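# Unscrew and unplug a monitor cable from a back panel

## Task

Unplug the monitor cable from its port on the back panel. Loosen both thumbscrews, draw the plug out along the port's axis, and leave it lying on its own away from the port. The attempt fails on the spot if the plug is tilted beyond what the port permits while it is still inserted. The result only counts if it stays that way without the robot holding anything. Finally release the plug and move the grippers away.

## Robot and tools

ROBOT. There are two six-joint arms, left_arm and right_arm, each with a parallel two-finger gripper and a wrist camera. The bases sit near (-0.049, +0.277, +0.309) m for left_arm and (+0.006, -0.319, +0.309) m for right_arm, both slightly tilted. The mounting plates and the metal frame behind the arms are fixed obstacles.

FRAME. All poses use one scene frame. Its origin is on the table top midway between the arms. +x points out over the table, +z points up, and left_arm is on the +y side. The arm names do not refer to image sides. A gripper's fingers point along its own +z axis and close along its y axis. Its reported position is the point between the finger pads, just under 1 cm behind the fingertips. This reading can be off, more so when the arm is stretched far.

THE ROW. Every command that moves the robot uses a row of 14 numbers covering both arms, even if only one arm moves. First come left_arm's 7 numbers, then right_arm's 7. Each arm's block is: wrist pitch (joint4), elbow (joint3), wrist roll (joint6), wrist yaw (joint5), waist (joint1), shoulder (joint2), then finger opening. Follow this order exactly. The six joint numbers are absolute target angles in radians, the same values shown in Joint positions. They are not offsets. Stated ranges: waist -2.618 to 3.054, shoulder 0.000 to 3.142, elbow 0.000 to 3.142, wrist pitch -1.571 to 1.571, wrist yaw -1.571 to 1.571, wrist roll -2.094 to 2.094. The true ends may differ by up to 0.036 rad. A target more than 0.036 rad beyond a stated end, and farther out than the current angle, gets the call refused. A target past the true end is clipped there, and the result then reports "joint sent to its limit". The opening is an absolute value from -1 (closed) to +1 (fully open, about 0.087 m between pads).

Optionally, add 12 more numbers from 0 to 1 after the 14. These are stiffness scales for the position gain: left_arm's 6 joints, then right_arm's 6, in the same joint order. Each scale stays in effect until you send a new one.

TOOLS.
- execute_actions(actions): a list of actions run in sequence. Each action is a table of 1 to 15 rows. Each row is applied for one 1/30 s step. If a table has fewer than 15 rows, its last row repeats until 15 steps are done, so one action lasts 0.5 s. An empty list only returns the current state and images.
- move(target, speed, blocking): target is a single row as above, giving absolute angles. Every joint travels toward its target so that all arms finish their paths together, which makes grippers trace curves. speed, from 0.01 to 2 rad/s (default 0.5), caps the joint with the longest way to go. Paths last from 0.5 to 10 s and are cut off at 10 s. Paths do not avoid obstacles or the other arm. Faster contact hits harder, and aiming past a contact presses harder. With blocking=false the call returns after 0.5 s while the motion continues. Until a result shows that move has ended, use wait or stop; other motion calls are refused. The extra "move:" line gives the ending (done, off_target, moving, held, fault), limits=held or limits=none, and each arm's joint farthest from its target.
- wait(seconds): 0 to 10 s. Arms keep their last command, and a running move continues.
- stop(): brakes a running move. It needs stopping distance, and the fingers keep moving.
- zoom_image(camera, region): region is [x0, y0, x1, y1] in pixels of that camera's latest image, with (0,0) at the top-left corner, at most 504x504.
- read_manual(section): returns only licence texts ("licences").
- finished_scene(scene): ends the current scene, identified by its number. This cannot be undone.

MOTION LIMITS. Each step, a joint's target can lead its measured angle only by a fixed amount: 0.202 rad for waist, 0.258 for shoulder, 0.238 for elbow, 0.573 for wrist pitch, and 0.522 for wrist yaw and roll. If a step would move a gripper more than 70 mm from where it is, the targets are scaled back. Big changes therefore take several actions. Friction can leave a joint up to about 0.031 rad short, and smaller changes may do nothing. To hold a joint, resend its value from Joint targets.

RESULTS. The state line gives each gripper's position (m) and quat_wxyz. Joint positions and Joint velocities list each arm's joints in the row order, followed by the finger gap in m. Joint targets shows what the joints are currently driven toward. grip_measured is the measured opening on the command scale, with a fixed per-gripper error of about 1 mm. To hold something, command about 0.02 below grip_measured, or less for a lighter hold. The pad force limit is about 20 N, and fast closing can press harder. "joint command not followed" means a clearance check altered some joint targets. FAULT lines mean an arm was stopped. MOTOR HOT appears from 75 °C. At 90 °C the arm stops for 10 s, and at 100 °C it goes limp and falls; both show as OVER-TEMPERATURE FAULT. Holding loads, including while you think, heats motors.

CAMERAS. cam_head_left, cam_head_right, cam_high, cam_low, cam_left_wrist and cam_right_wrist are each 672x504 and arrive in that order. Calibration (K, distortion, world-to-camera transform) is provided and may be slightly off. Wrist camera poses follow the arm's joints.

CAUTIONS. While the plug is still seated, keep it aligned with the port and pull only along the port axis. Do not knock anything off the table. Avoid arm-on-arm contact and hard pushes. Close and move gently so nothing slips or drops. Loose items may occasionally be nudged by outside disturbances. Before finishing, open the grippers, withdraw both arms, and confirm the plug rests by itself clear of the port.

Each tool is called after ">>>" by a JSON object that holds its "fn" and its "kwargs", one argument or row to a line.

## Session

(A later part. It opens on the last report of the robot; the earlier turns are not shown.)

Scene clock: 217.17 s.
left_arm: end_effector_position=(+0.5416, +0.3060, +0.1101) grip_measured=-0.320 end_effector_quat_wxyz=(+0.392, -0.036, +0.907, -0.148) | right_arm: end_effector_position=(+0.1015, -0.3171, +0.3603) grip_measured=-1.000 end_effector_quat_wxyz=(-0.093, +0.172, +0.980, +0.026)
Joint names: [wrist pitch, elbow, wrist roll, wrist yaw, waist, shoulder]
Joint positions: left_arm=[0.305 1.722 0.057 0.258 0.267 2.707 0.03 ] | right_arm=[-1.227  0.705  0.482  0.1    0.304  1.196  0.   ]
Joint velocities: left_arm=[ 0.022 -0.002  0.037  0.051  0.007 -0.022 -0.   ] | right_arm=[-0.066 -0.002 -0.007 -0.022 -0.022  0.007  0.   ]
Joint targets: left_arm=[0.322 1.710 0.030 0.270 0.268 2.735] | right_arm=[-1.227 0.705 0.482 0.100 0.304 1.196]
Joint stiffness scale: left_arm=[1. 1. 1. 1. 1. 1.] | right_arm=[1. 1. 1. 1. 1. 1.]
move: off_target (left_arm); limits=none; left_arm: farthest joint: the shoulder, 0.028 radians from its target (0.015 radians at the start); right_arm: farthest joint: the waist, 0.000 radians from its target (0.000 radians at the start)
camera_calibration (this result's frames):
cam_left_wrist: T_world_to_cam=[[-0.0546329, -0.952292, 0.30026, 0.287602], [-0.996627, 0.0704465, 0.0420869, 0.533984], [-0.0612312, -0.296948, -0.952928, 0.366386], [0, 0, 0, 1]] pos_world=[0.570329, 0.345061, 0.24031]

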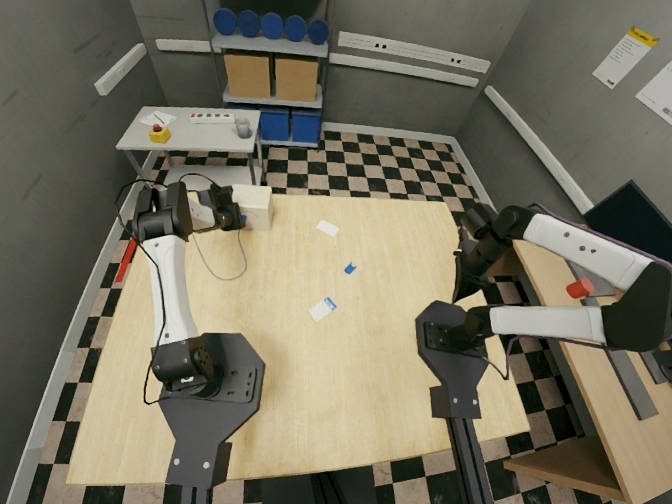

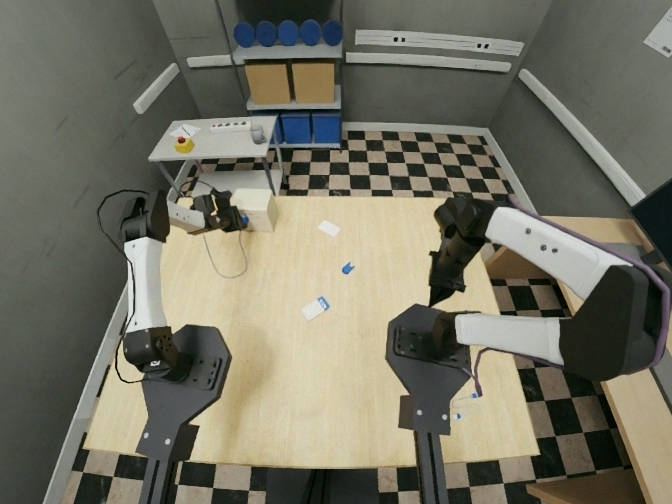

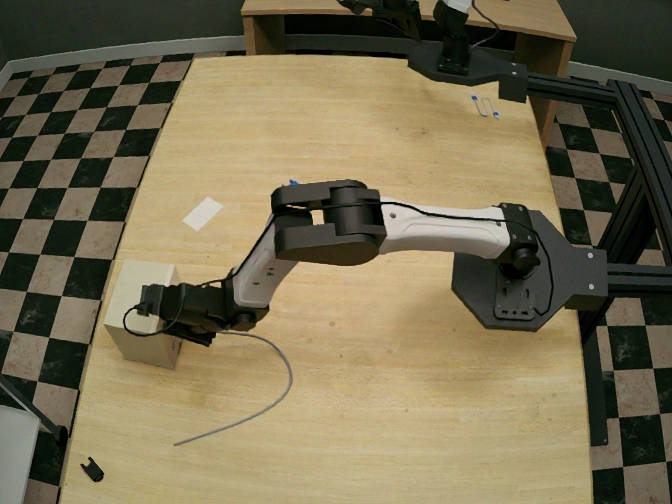

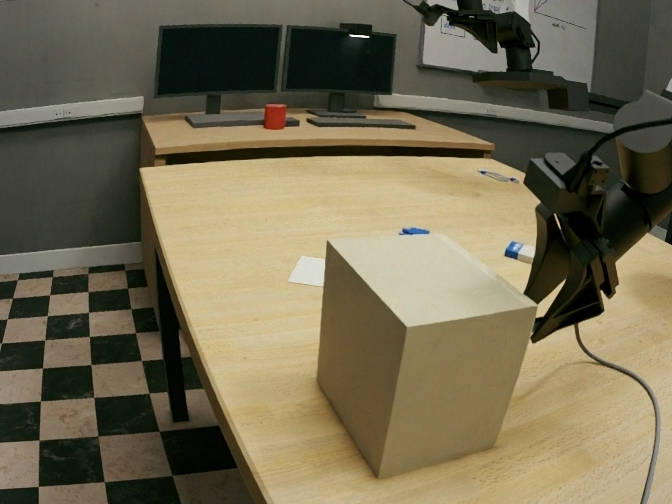

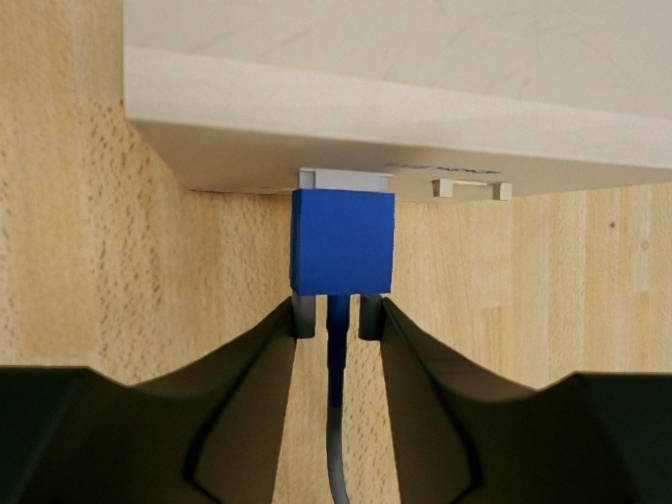

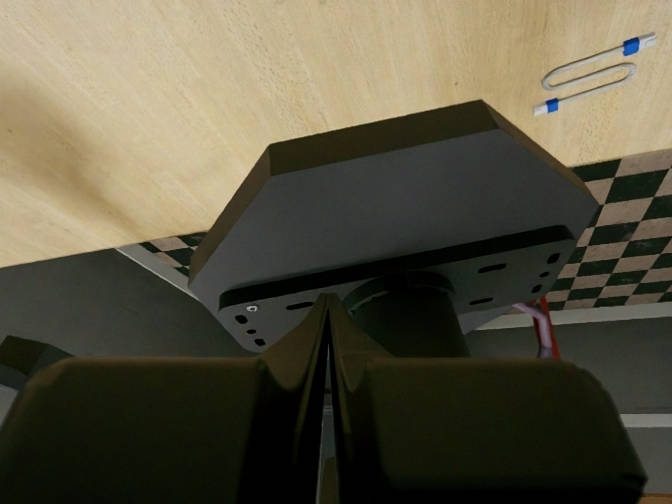

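>>> {"fn": "move", "kwargs": {
  "target": [0.327,1.74,0.363,-0.29,0.092,2.738,-0.1,-1.227,0.705,0.482,0.1,0.304,1.196,-1],
  "speed": 0.8
}}

>>> {"fn": "move", "kwargs": {
  "target": [0.322,1.71,0.03,0.27,0.268,2.735,-0.4,-1.227,0.705,0.482,0.1,0.304,1.196,-1],
  "speed": 0.4
}}

>>> {"fn": "move", "kwargs": {
  "target": [0.327,1.74,0.363,-0.29,0.092,2.738,-0.1,-1.227,0.705,0.482,0.1,0.304,1.196,-1],
  "speed": 0.8
}}

>>> {"fn": "move", "kwargs": {
  "target": [0.322,1.71,0.03,0.27,0.268,2.735,-0.4,-1.227,0.705,0.482,0.1,0.304,1.196,-1],
  "speed": 0.4
}}

>>> {"fn": "move", "kwargs": {
  "target": [0.327,1.74,0.363,-0.29,0.092,2.738,-0.1,-1.227,0.705,0.482,0.1,0.304,1.196,-1],
  "speed": 0.8
}}

>>> {"fn": "zoom_image", "kwargs": {
  "camera": "cam_left_wrist",
  "region": [270, 250, 410, 355]
}}

Scene clock: 219.20 s.
left_arm: end_effector_position=(+0.5414, +0.3074, +0.1119) grip_measured=-0.100 end_effector_quat_wxyz=(+0.365, +0.073, +0.921, +0.113) | right_arm: end_effector_position=(+0.1015, -0.3171, +0.3603) grip_measured=-1.000 end_effector_quat_wxyz=(-0.093, +0.172, +0.980, +0.026)
Joint names: [wrist pitch, elbow, wrist roll, wrist yaw, waist, shoulder]
Joint positions: left_arm=[ 0.324  1.722  0.356 -0.278  0.097  2.718  0.039] | right_arm=[-1.227  0.705  0.482  0.1    0.304  1.196  0.   ]
Joint velocities: left_arm=[ 0.11   0.007 -0.022 -0.037  0.002 -0.007  0.001] | right_arm=[ 0.007 -0.002 -0.051 -0.037 -0.002  0.012  0.   ]
Joint targets: left_arm=[0.327 1.740 0.363 -0.290 0.092 2.738] | right_arm=[-1.227 0.705 0.482 0.100 0.304 1.196]
Joint stiffness scale: left_arm=[1. 1. 1. 1. 1. 1.] | right_arm=[1. 1. 1. 1. 1. 1.]
move: done; limits=none; left_arm: farthest joint: the shoulder, 0.020 radians from its target (0.031 radians at the start); right_arm: farthest joint: the waist, 0.000 radians from its target (0.000 radians at the start)
camera_calibration (this result's frames):
cam_left_wrist: T_world_to_cam=[[-0.0566935, -0.964474, -0.258024, 0.355674], [-0.992556, 0.0265462, 0.118859, 0.536295], [-0.107787, 0.262842, -0.958799, 0.222265], [0, 0, 0, 1]] pos_world=[0.576424, 0.270381, 0.241136]

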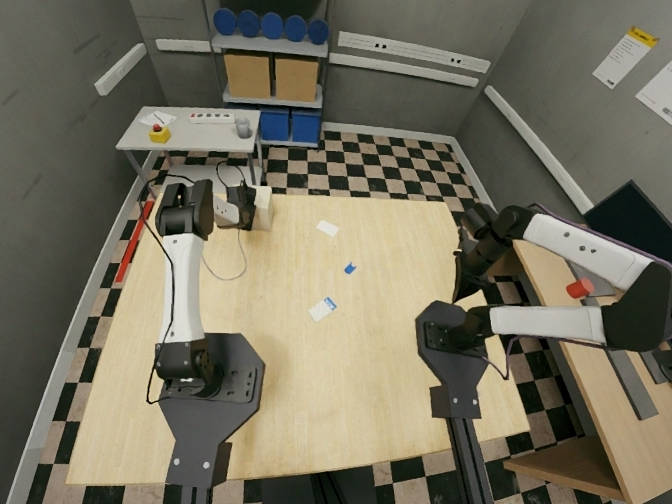

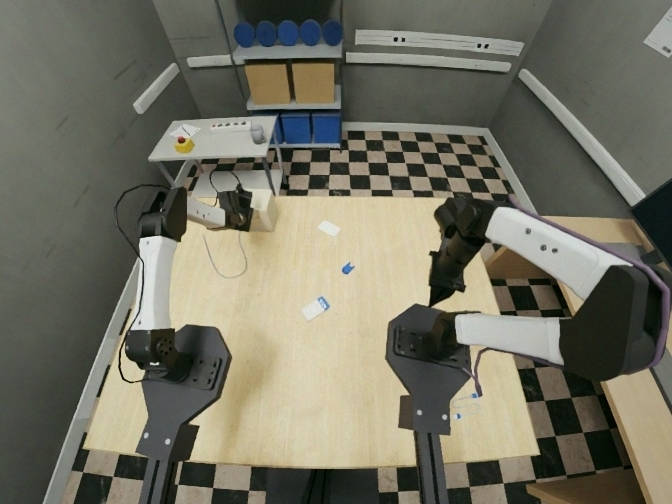

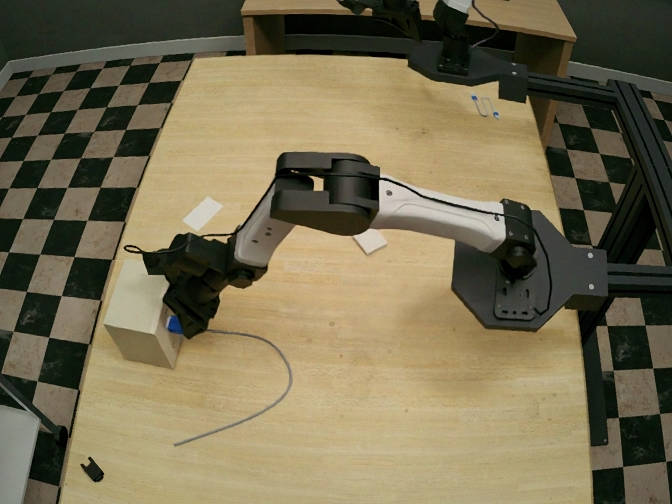

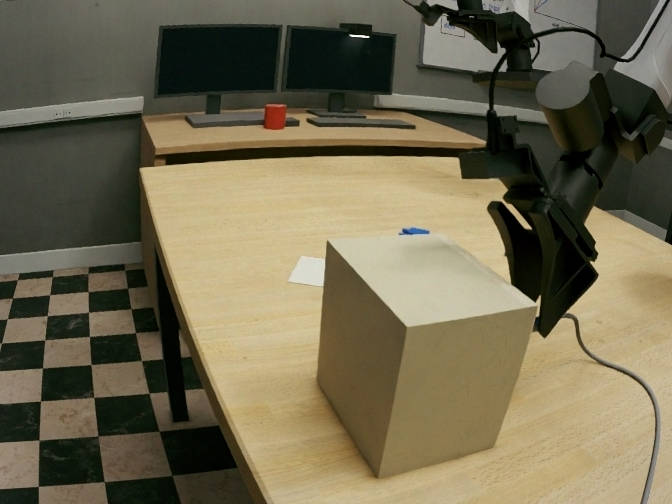

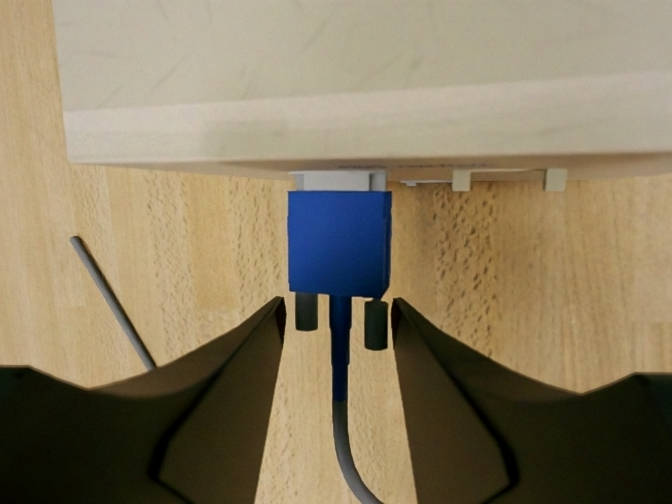

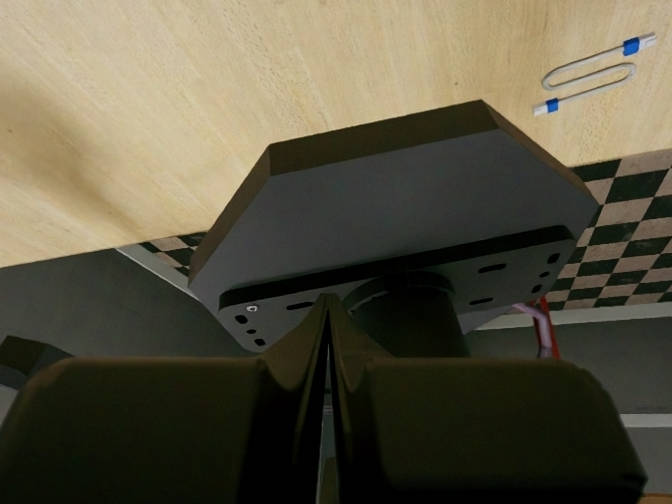

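Scene clock: 221.13 s.
left_arm: end_effector_position=(+0.5430, +0.3064, +0.1116) grip_measured=-0.316 end_effector_quat_wxyz=(+0.395, -0.037, +0.906, -0.148) | right_arm: end_effector_position=(+0.1015, -0.3171, +0.3603) grip_measured=-1.000 end_effector_quat_wxyz=(-0.093, +0.172, +0.980, +0.026)
Joint names: [wrist pitch, elbow, wrist roll, wrist yaw, waist, shoulder]
Joint positions: left_arm=[0.31  1.722 0.055 0.257 0.266 2.706 0.03 ] | right_arm=[-1.227  0.705  0.482  0.1    0.304  1.196  0.   ]
Joint velocities: left_arm=[ 0.037 -0.002  0.051  0.022  0.007  0.007 -0.   ] | right_arm=[ 0.022 -0.007 -0.007 -0.037 -0.007 -0.002  0.   ]
Joint targets: left_arm=[0.322 1.710 0.030 0.270 0.268 2.735] | right_arm=[-1.227 0.705 0.482 0.100 0.304 1.196]
Joint stiffness scale: left_arm=[1. 1. 1. 1. 1. 1.] | right_arm=[1. 1. 1. 1. 1. 1.]
move: off_target (left_arm); limits=none; left_arm: farthest joint: the shoulder, 0.029 radians from its target (0.017 radians at the start); right_arm: farthest joint: the waist, 0.000 radians from its target (0.000 radians at the start)
camera_calibration (this result's frames):
cam_left_wrist: T_world_to_cam=[[-0.0534538, -0.952493, 0.299832, 0.287045], [-0.99703, 0.0675798, 0.0369349, 0.536941], [-0.0554428, -0.296967, -0.953277, 0.364875], [0, 0, 0, 1]] pos_world=[0.57092, 0.345478, 0.241929]

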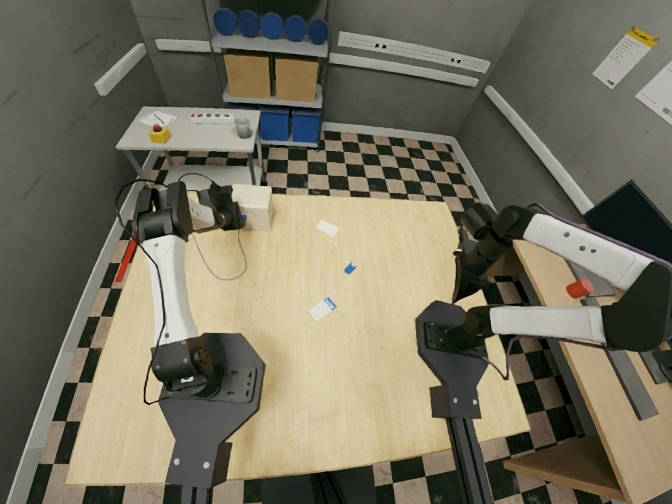

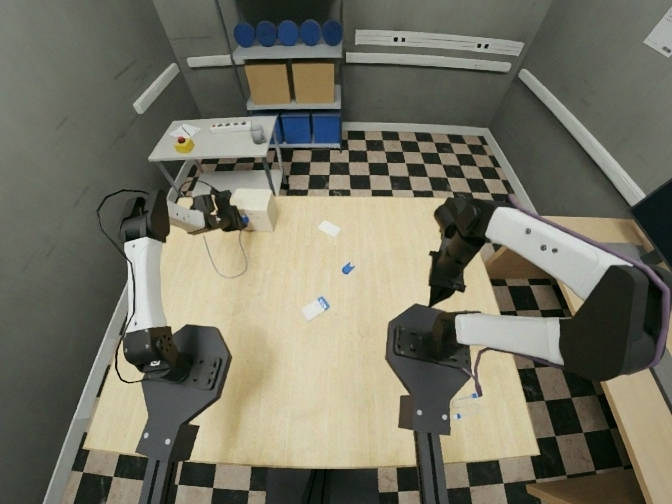

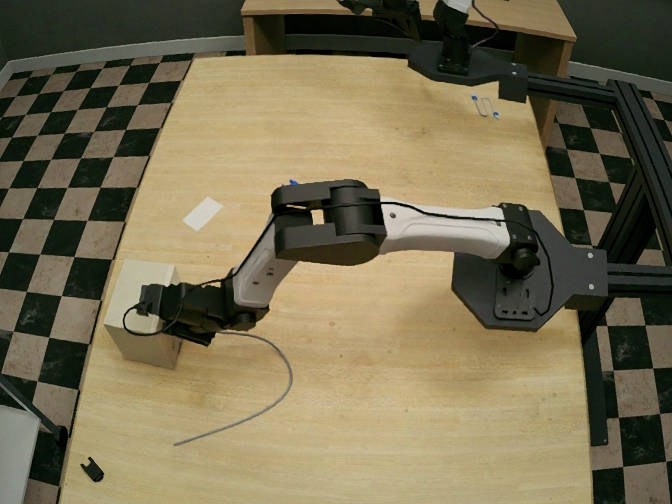

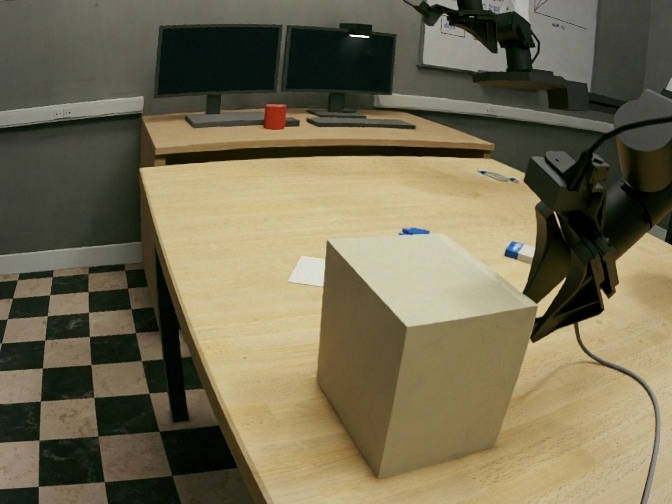

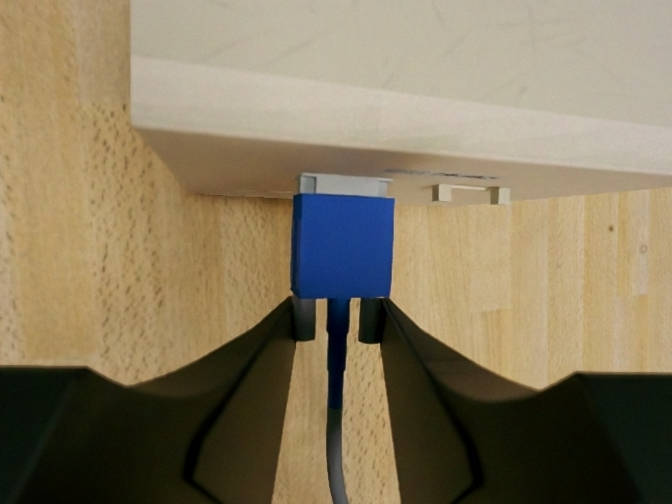

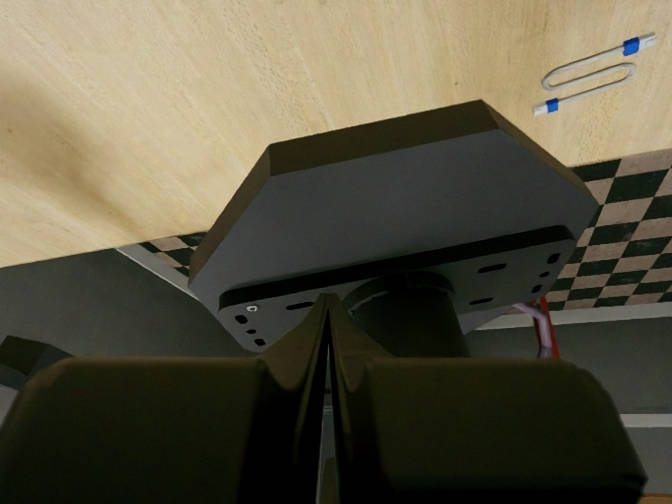

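Scene clock: 222.70 s.
left_arm: end_effector_position=(+0.5417, +0.3075, +0.1122) grip_measured=-0.100 end_effector_quat_wxyz=(+0.366, +0.073, +0.921, +0.113) | right_arm: end_effector_position=(+0.1015, -0.3171, +0.3603) grip_measured=-1.000 end_effector_quat_wxyz=(-0.093, +0.172, +0.980, +0.026)
Joint names: [wrist pitch, elbow, wrist roll, wrist yaw, waist, shoulder]
Joint positions: left_arm=[ 0.325  1.722  0.356 -0.278  0.097  2.718  0.039] | right_arm=[-1.227  0.705  0.482  0.1    0.304  1.196  0.   ]
Joint velocities: left_arm=[-0.051 -0.002 -0.11  -0.051 -0.007  0.022 -0.   ] | right_arm=[-0.022 -0.012 -0.037 -0.007 -0.017 -0.002  0.   ]
Joint targets: left_arm=[0.327 1.740 0.363 -0.290 0.092 2.738] | right_arm=[-1.227 0.705 0.482 0.100 0.304 1.196]
Joint stiffness scale: left_arm=[1. 1. 1. 1. 1. 1.] | right_arm=[1. 1. 1. 1. 1. 1.]
move: done; limits=none; left_arm: farthest joint: the shoulder, 0.020 radians from its target (0.032 radians at the start); right_arm: farthest joint: the waist, 0.000 radians from its target (0.000 radians at the start)
camera_calibration (this result's frames):
cam_left_wrist: T_world_to_cam=[[-0.056205, -0.964484, -0.258094, 0.355575], [-0.992695, 0.0263417, 0.117741, 0.536779], [-0.106761, 0.262826, -0.958919, 0.222046], [0, 0, 0, 1]] pos_world=[0.576548, 0.270447, 0.241494]

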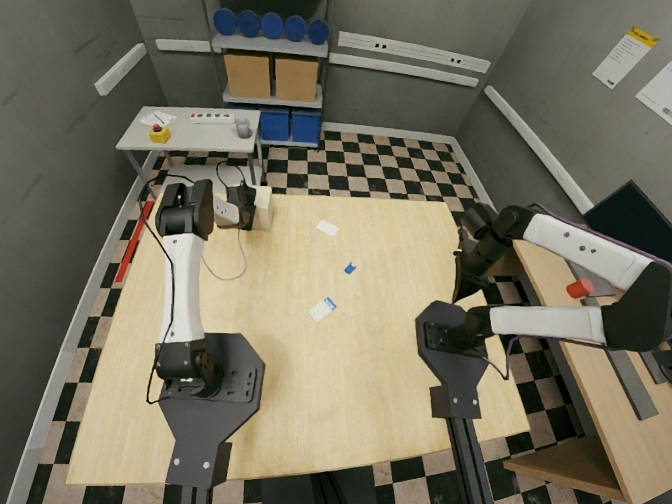

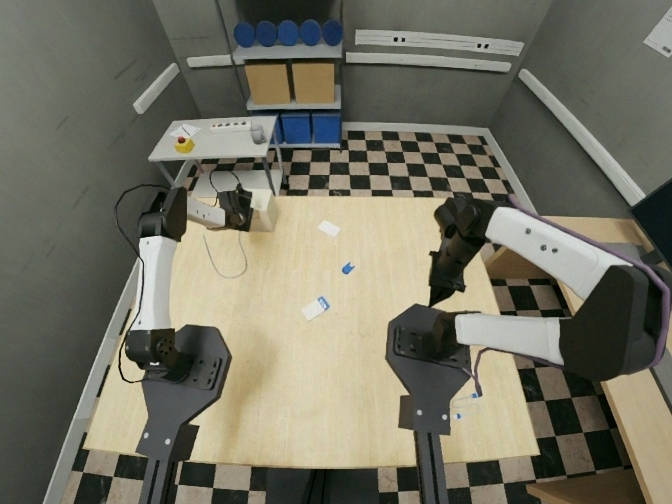

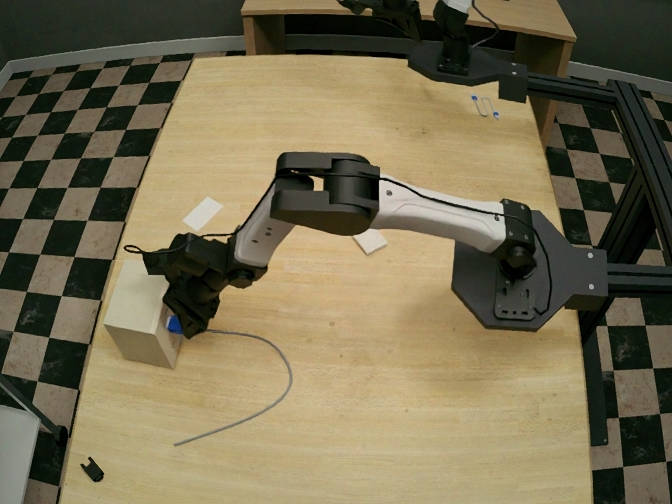

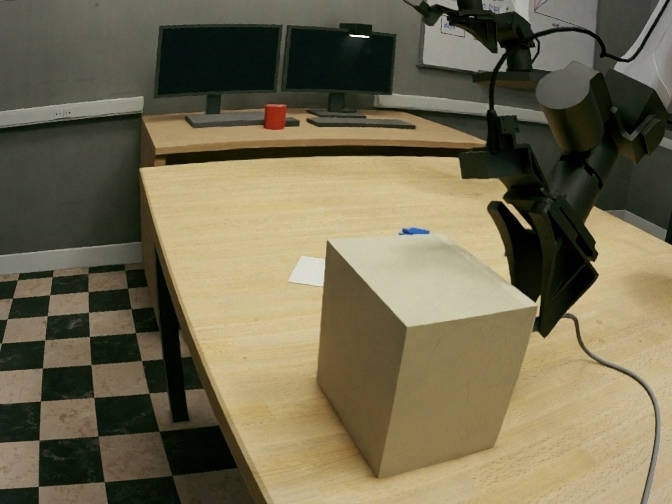

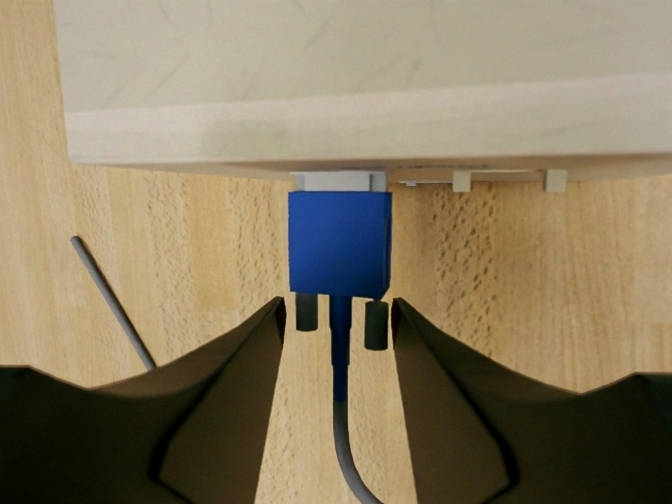

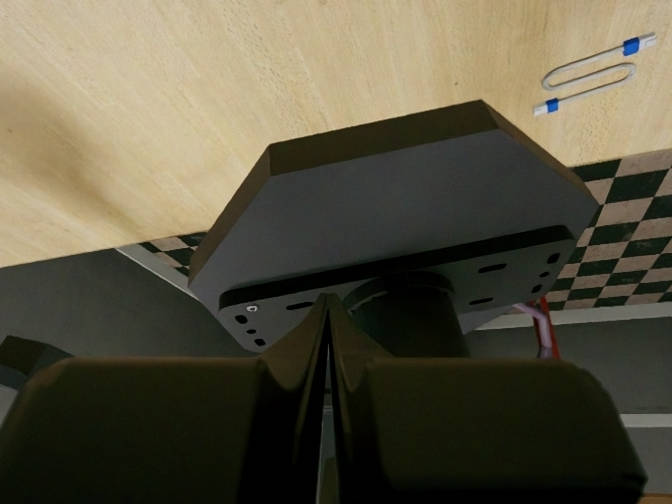

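Scene clock: 224.63 s.
left_arm: end_effector_position=(+0.5431, +0.3065, +0.1118) grip_measured=-0.318 end_effector_quat_wxyz=(+0.395, -0.037, +0.906, -0.148) | right_arm: end_effector_position=(+0.1015, -0.3171, +0.3603) grip_measured=-1.000 end_effector_quat_wxyz=(-0.093, +0.172, +0.980, +0.026)
Joint names: [wrist pitch, elbow, wrist roll, wrist yaw, waist, shoulder]
Joint positions: left_arm=[0.31  1.722 0.055 0.258 0.267 2.705 0.03 ] | right_arm=[-1.227  0.705  0.482  0.1    0.304  1.196  0.   ]
Joint velocities: left_arm=[ 0.022 -0.002 -0.022 -0.037 -0.007 -0.012 -0.003] | right_arm=[-0.037 -0.012 -0.022  0.022 -0.007 -0.007  0.   ]
Joint targets: left_arm=[0.322 1.710 0.030 0.270 0.268 2.735] | right_arm=[-1.227 0.705 0.482 0.100 0.304 1.196]
Joint stiffness scale: left_arm=[1. 1. 1. 1. 1. 1.] | right_arm=[1. 1. 1. 1. 1. 1.]
move: off_target (left_arm); limits=none; left_arm: farthest joint: the shoulder, 0.030 radians from its target (0.017 radians at the start); right_arm: farthest joint: the waist, 0.000 radians from its target (0.000 radians at the start)
camera_calibration (this result's frames):
cam_left_wrist: T_world_to_cam=[[-0.0536996, -0.952199, 0.300721, 0.286997], [-0.99704, 0.0677208, 0.0363893, 0.537037], [-0.0550149, -0.297877, -0.953018, 0.365149], [0, 0, 0, 1]] pos_world=[0.570948, 0.345679, 0.242145]

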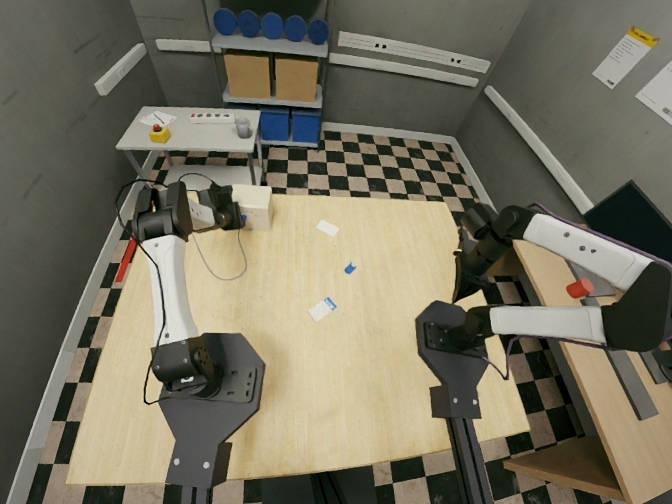

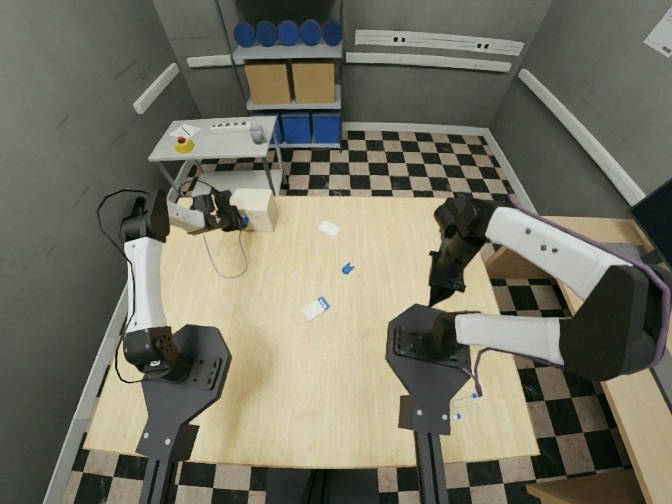

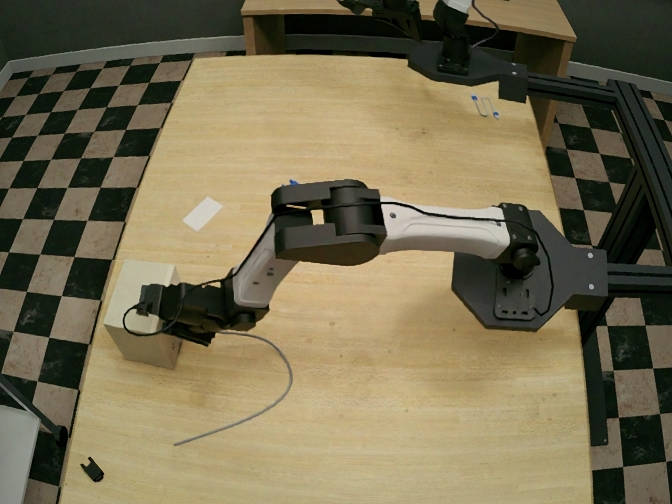

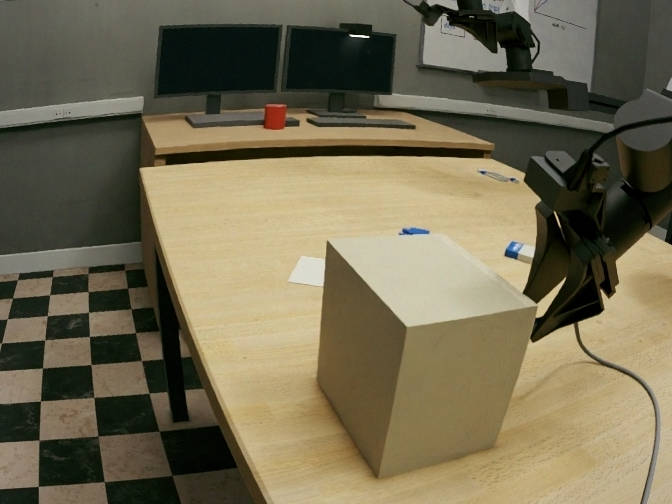

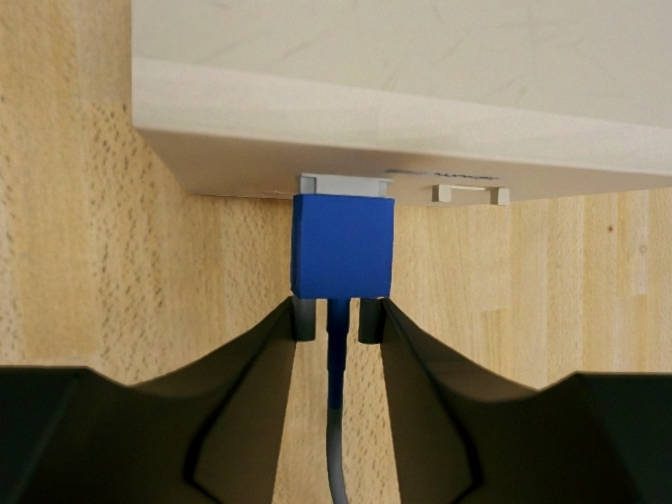

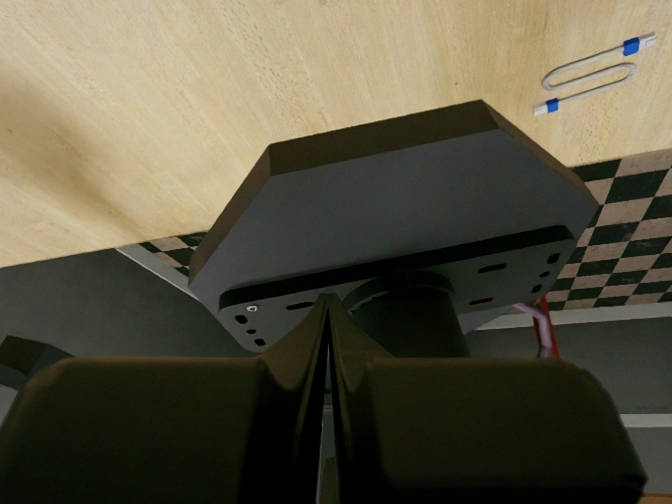

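Scene clock: 226.20 s.
left_arm: end_effector_position=(+0.5416, +0.3077, +0.1120) grip_measured=-0.100 end_effector_quat_wxyz=(+0.366, +0.073, +0.921, +0.113) | right_arm: end_effector_position=(+0.1015, -0.3171, +0.3603) grip_measured=-1.000 end_effector_quat_wxyz=(-0.093, +0.172, +0.980, +0.026)
Joint names: [wrist pitch, elbow, wrist roll, wrist yaw, waist, shoulder]
Joint positions: left_arm=[ 0.325  1.722  0.356 -0.278  0.097  2.718  0.039] | right_arm=[-1.227  0.705  0.482  0.1    0.304  1.196  0.   ]
Joint velocities: left_arm=[-0.007 -0.007 -0.007 -0.007 -0.007  0.017 -0.   ] | right_arm=[-0.007 -0.007 -0.007 -0.007  0.002 -0.007  0.   ]
Joint targets: left_arm=[0.327 1.740 0.363 -0.290 0.092 2.738] | right_arm=[-1.227 0.705 0.482 0.100 0.304 1.196]
Joint stiffness scale: left_arm=[1. 1. 1. 1. 1. 1.] | right_arm=[1. 1. 1. 1. 1. 1.]
move: done; limits=none; left_arm: farthest joint: the shoulder, 0.020 radians from its target (0.033 radians at the start); right_arm: farthest joint: the waist, 0.000 radians from its target (0.000 radians at the start)
camera_calibration (this result's frames):
cam_left_wrist: T_world_to_cam=[[-0.0558624, -0.964495, -0.258125, 0.355534], [-0.992697, 0.0259666, 0.11781, 0.536841], [-0.106925, 0.262821, -0.958902, 0.221887], [0, 0, 0, 1]] pos_world=[0.576506, 0.270655, 0.241295]

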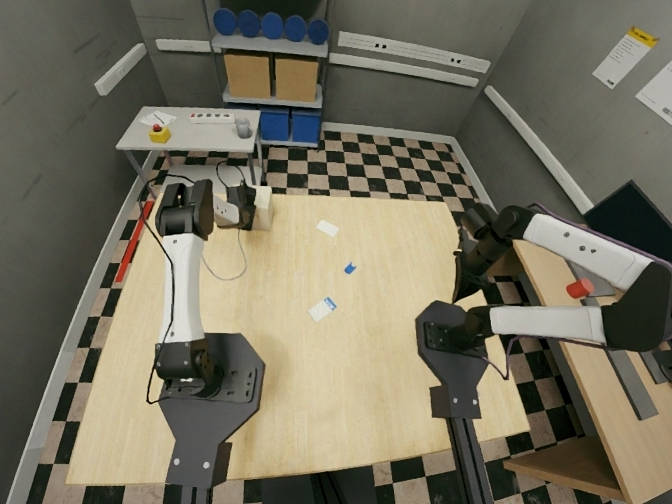

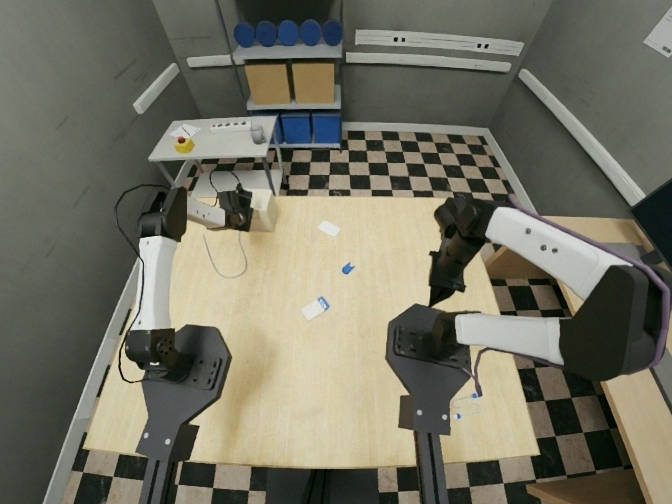

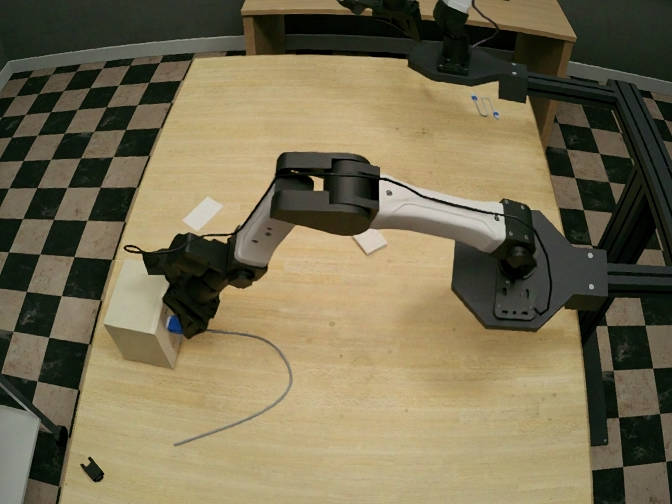

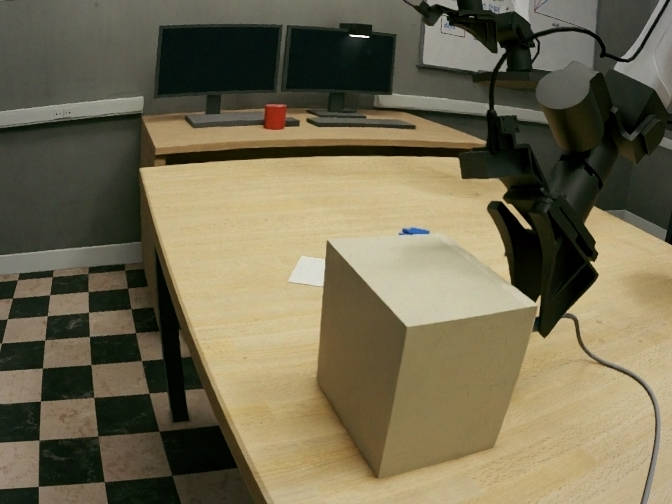

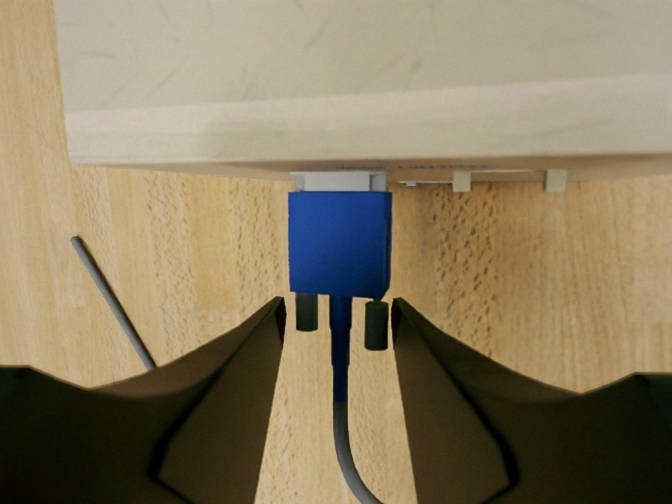

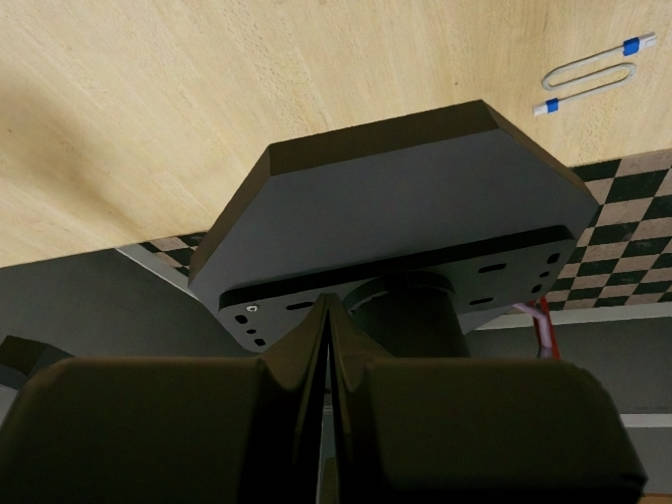

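Region (270, 250, 410, 355) of cam_left_wrist's 672x504 image, scaled by 3.600, with more detail than that image has; it fills the top 378 rows of this view, and the rest is white.

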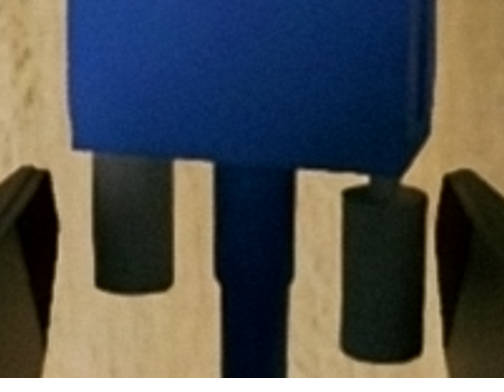

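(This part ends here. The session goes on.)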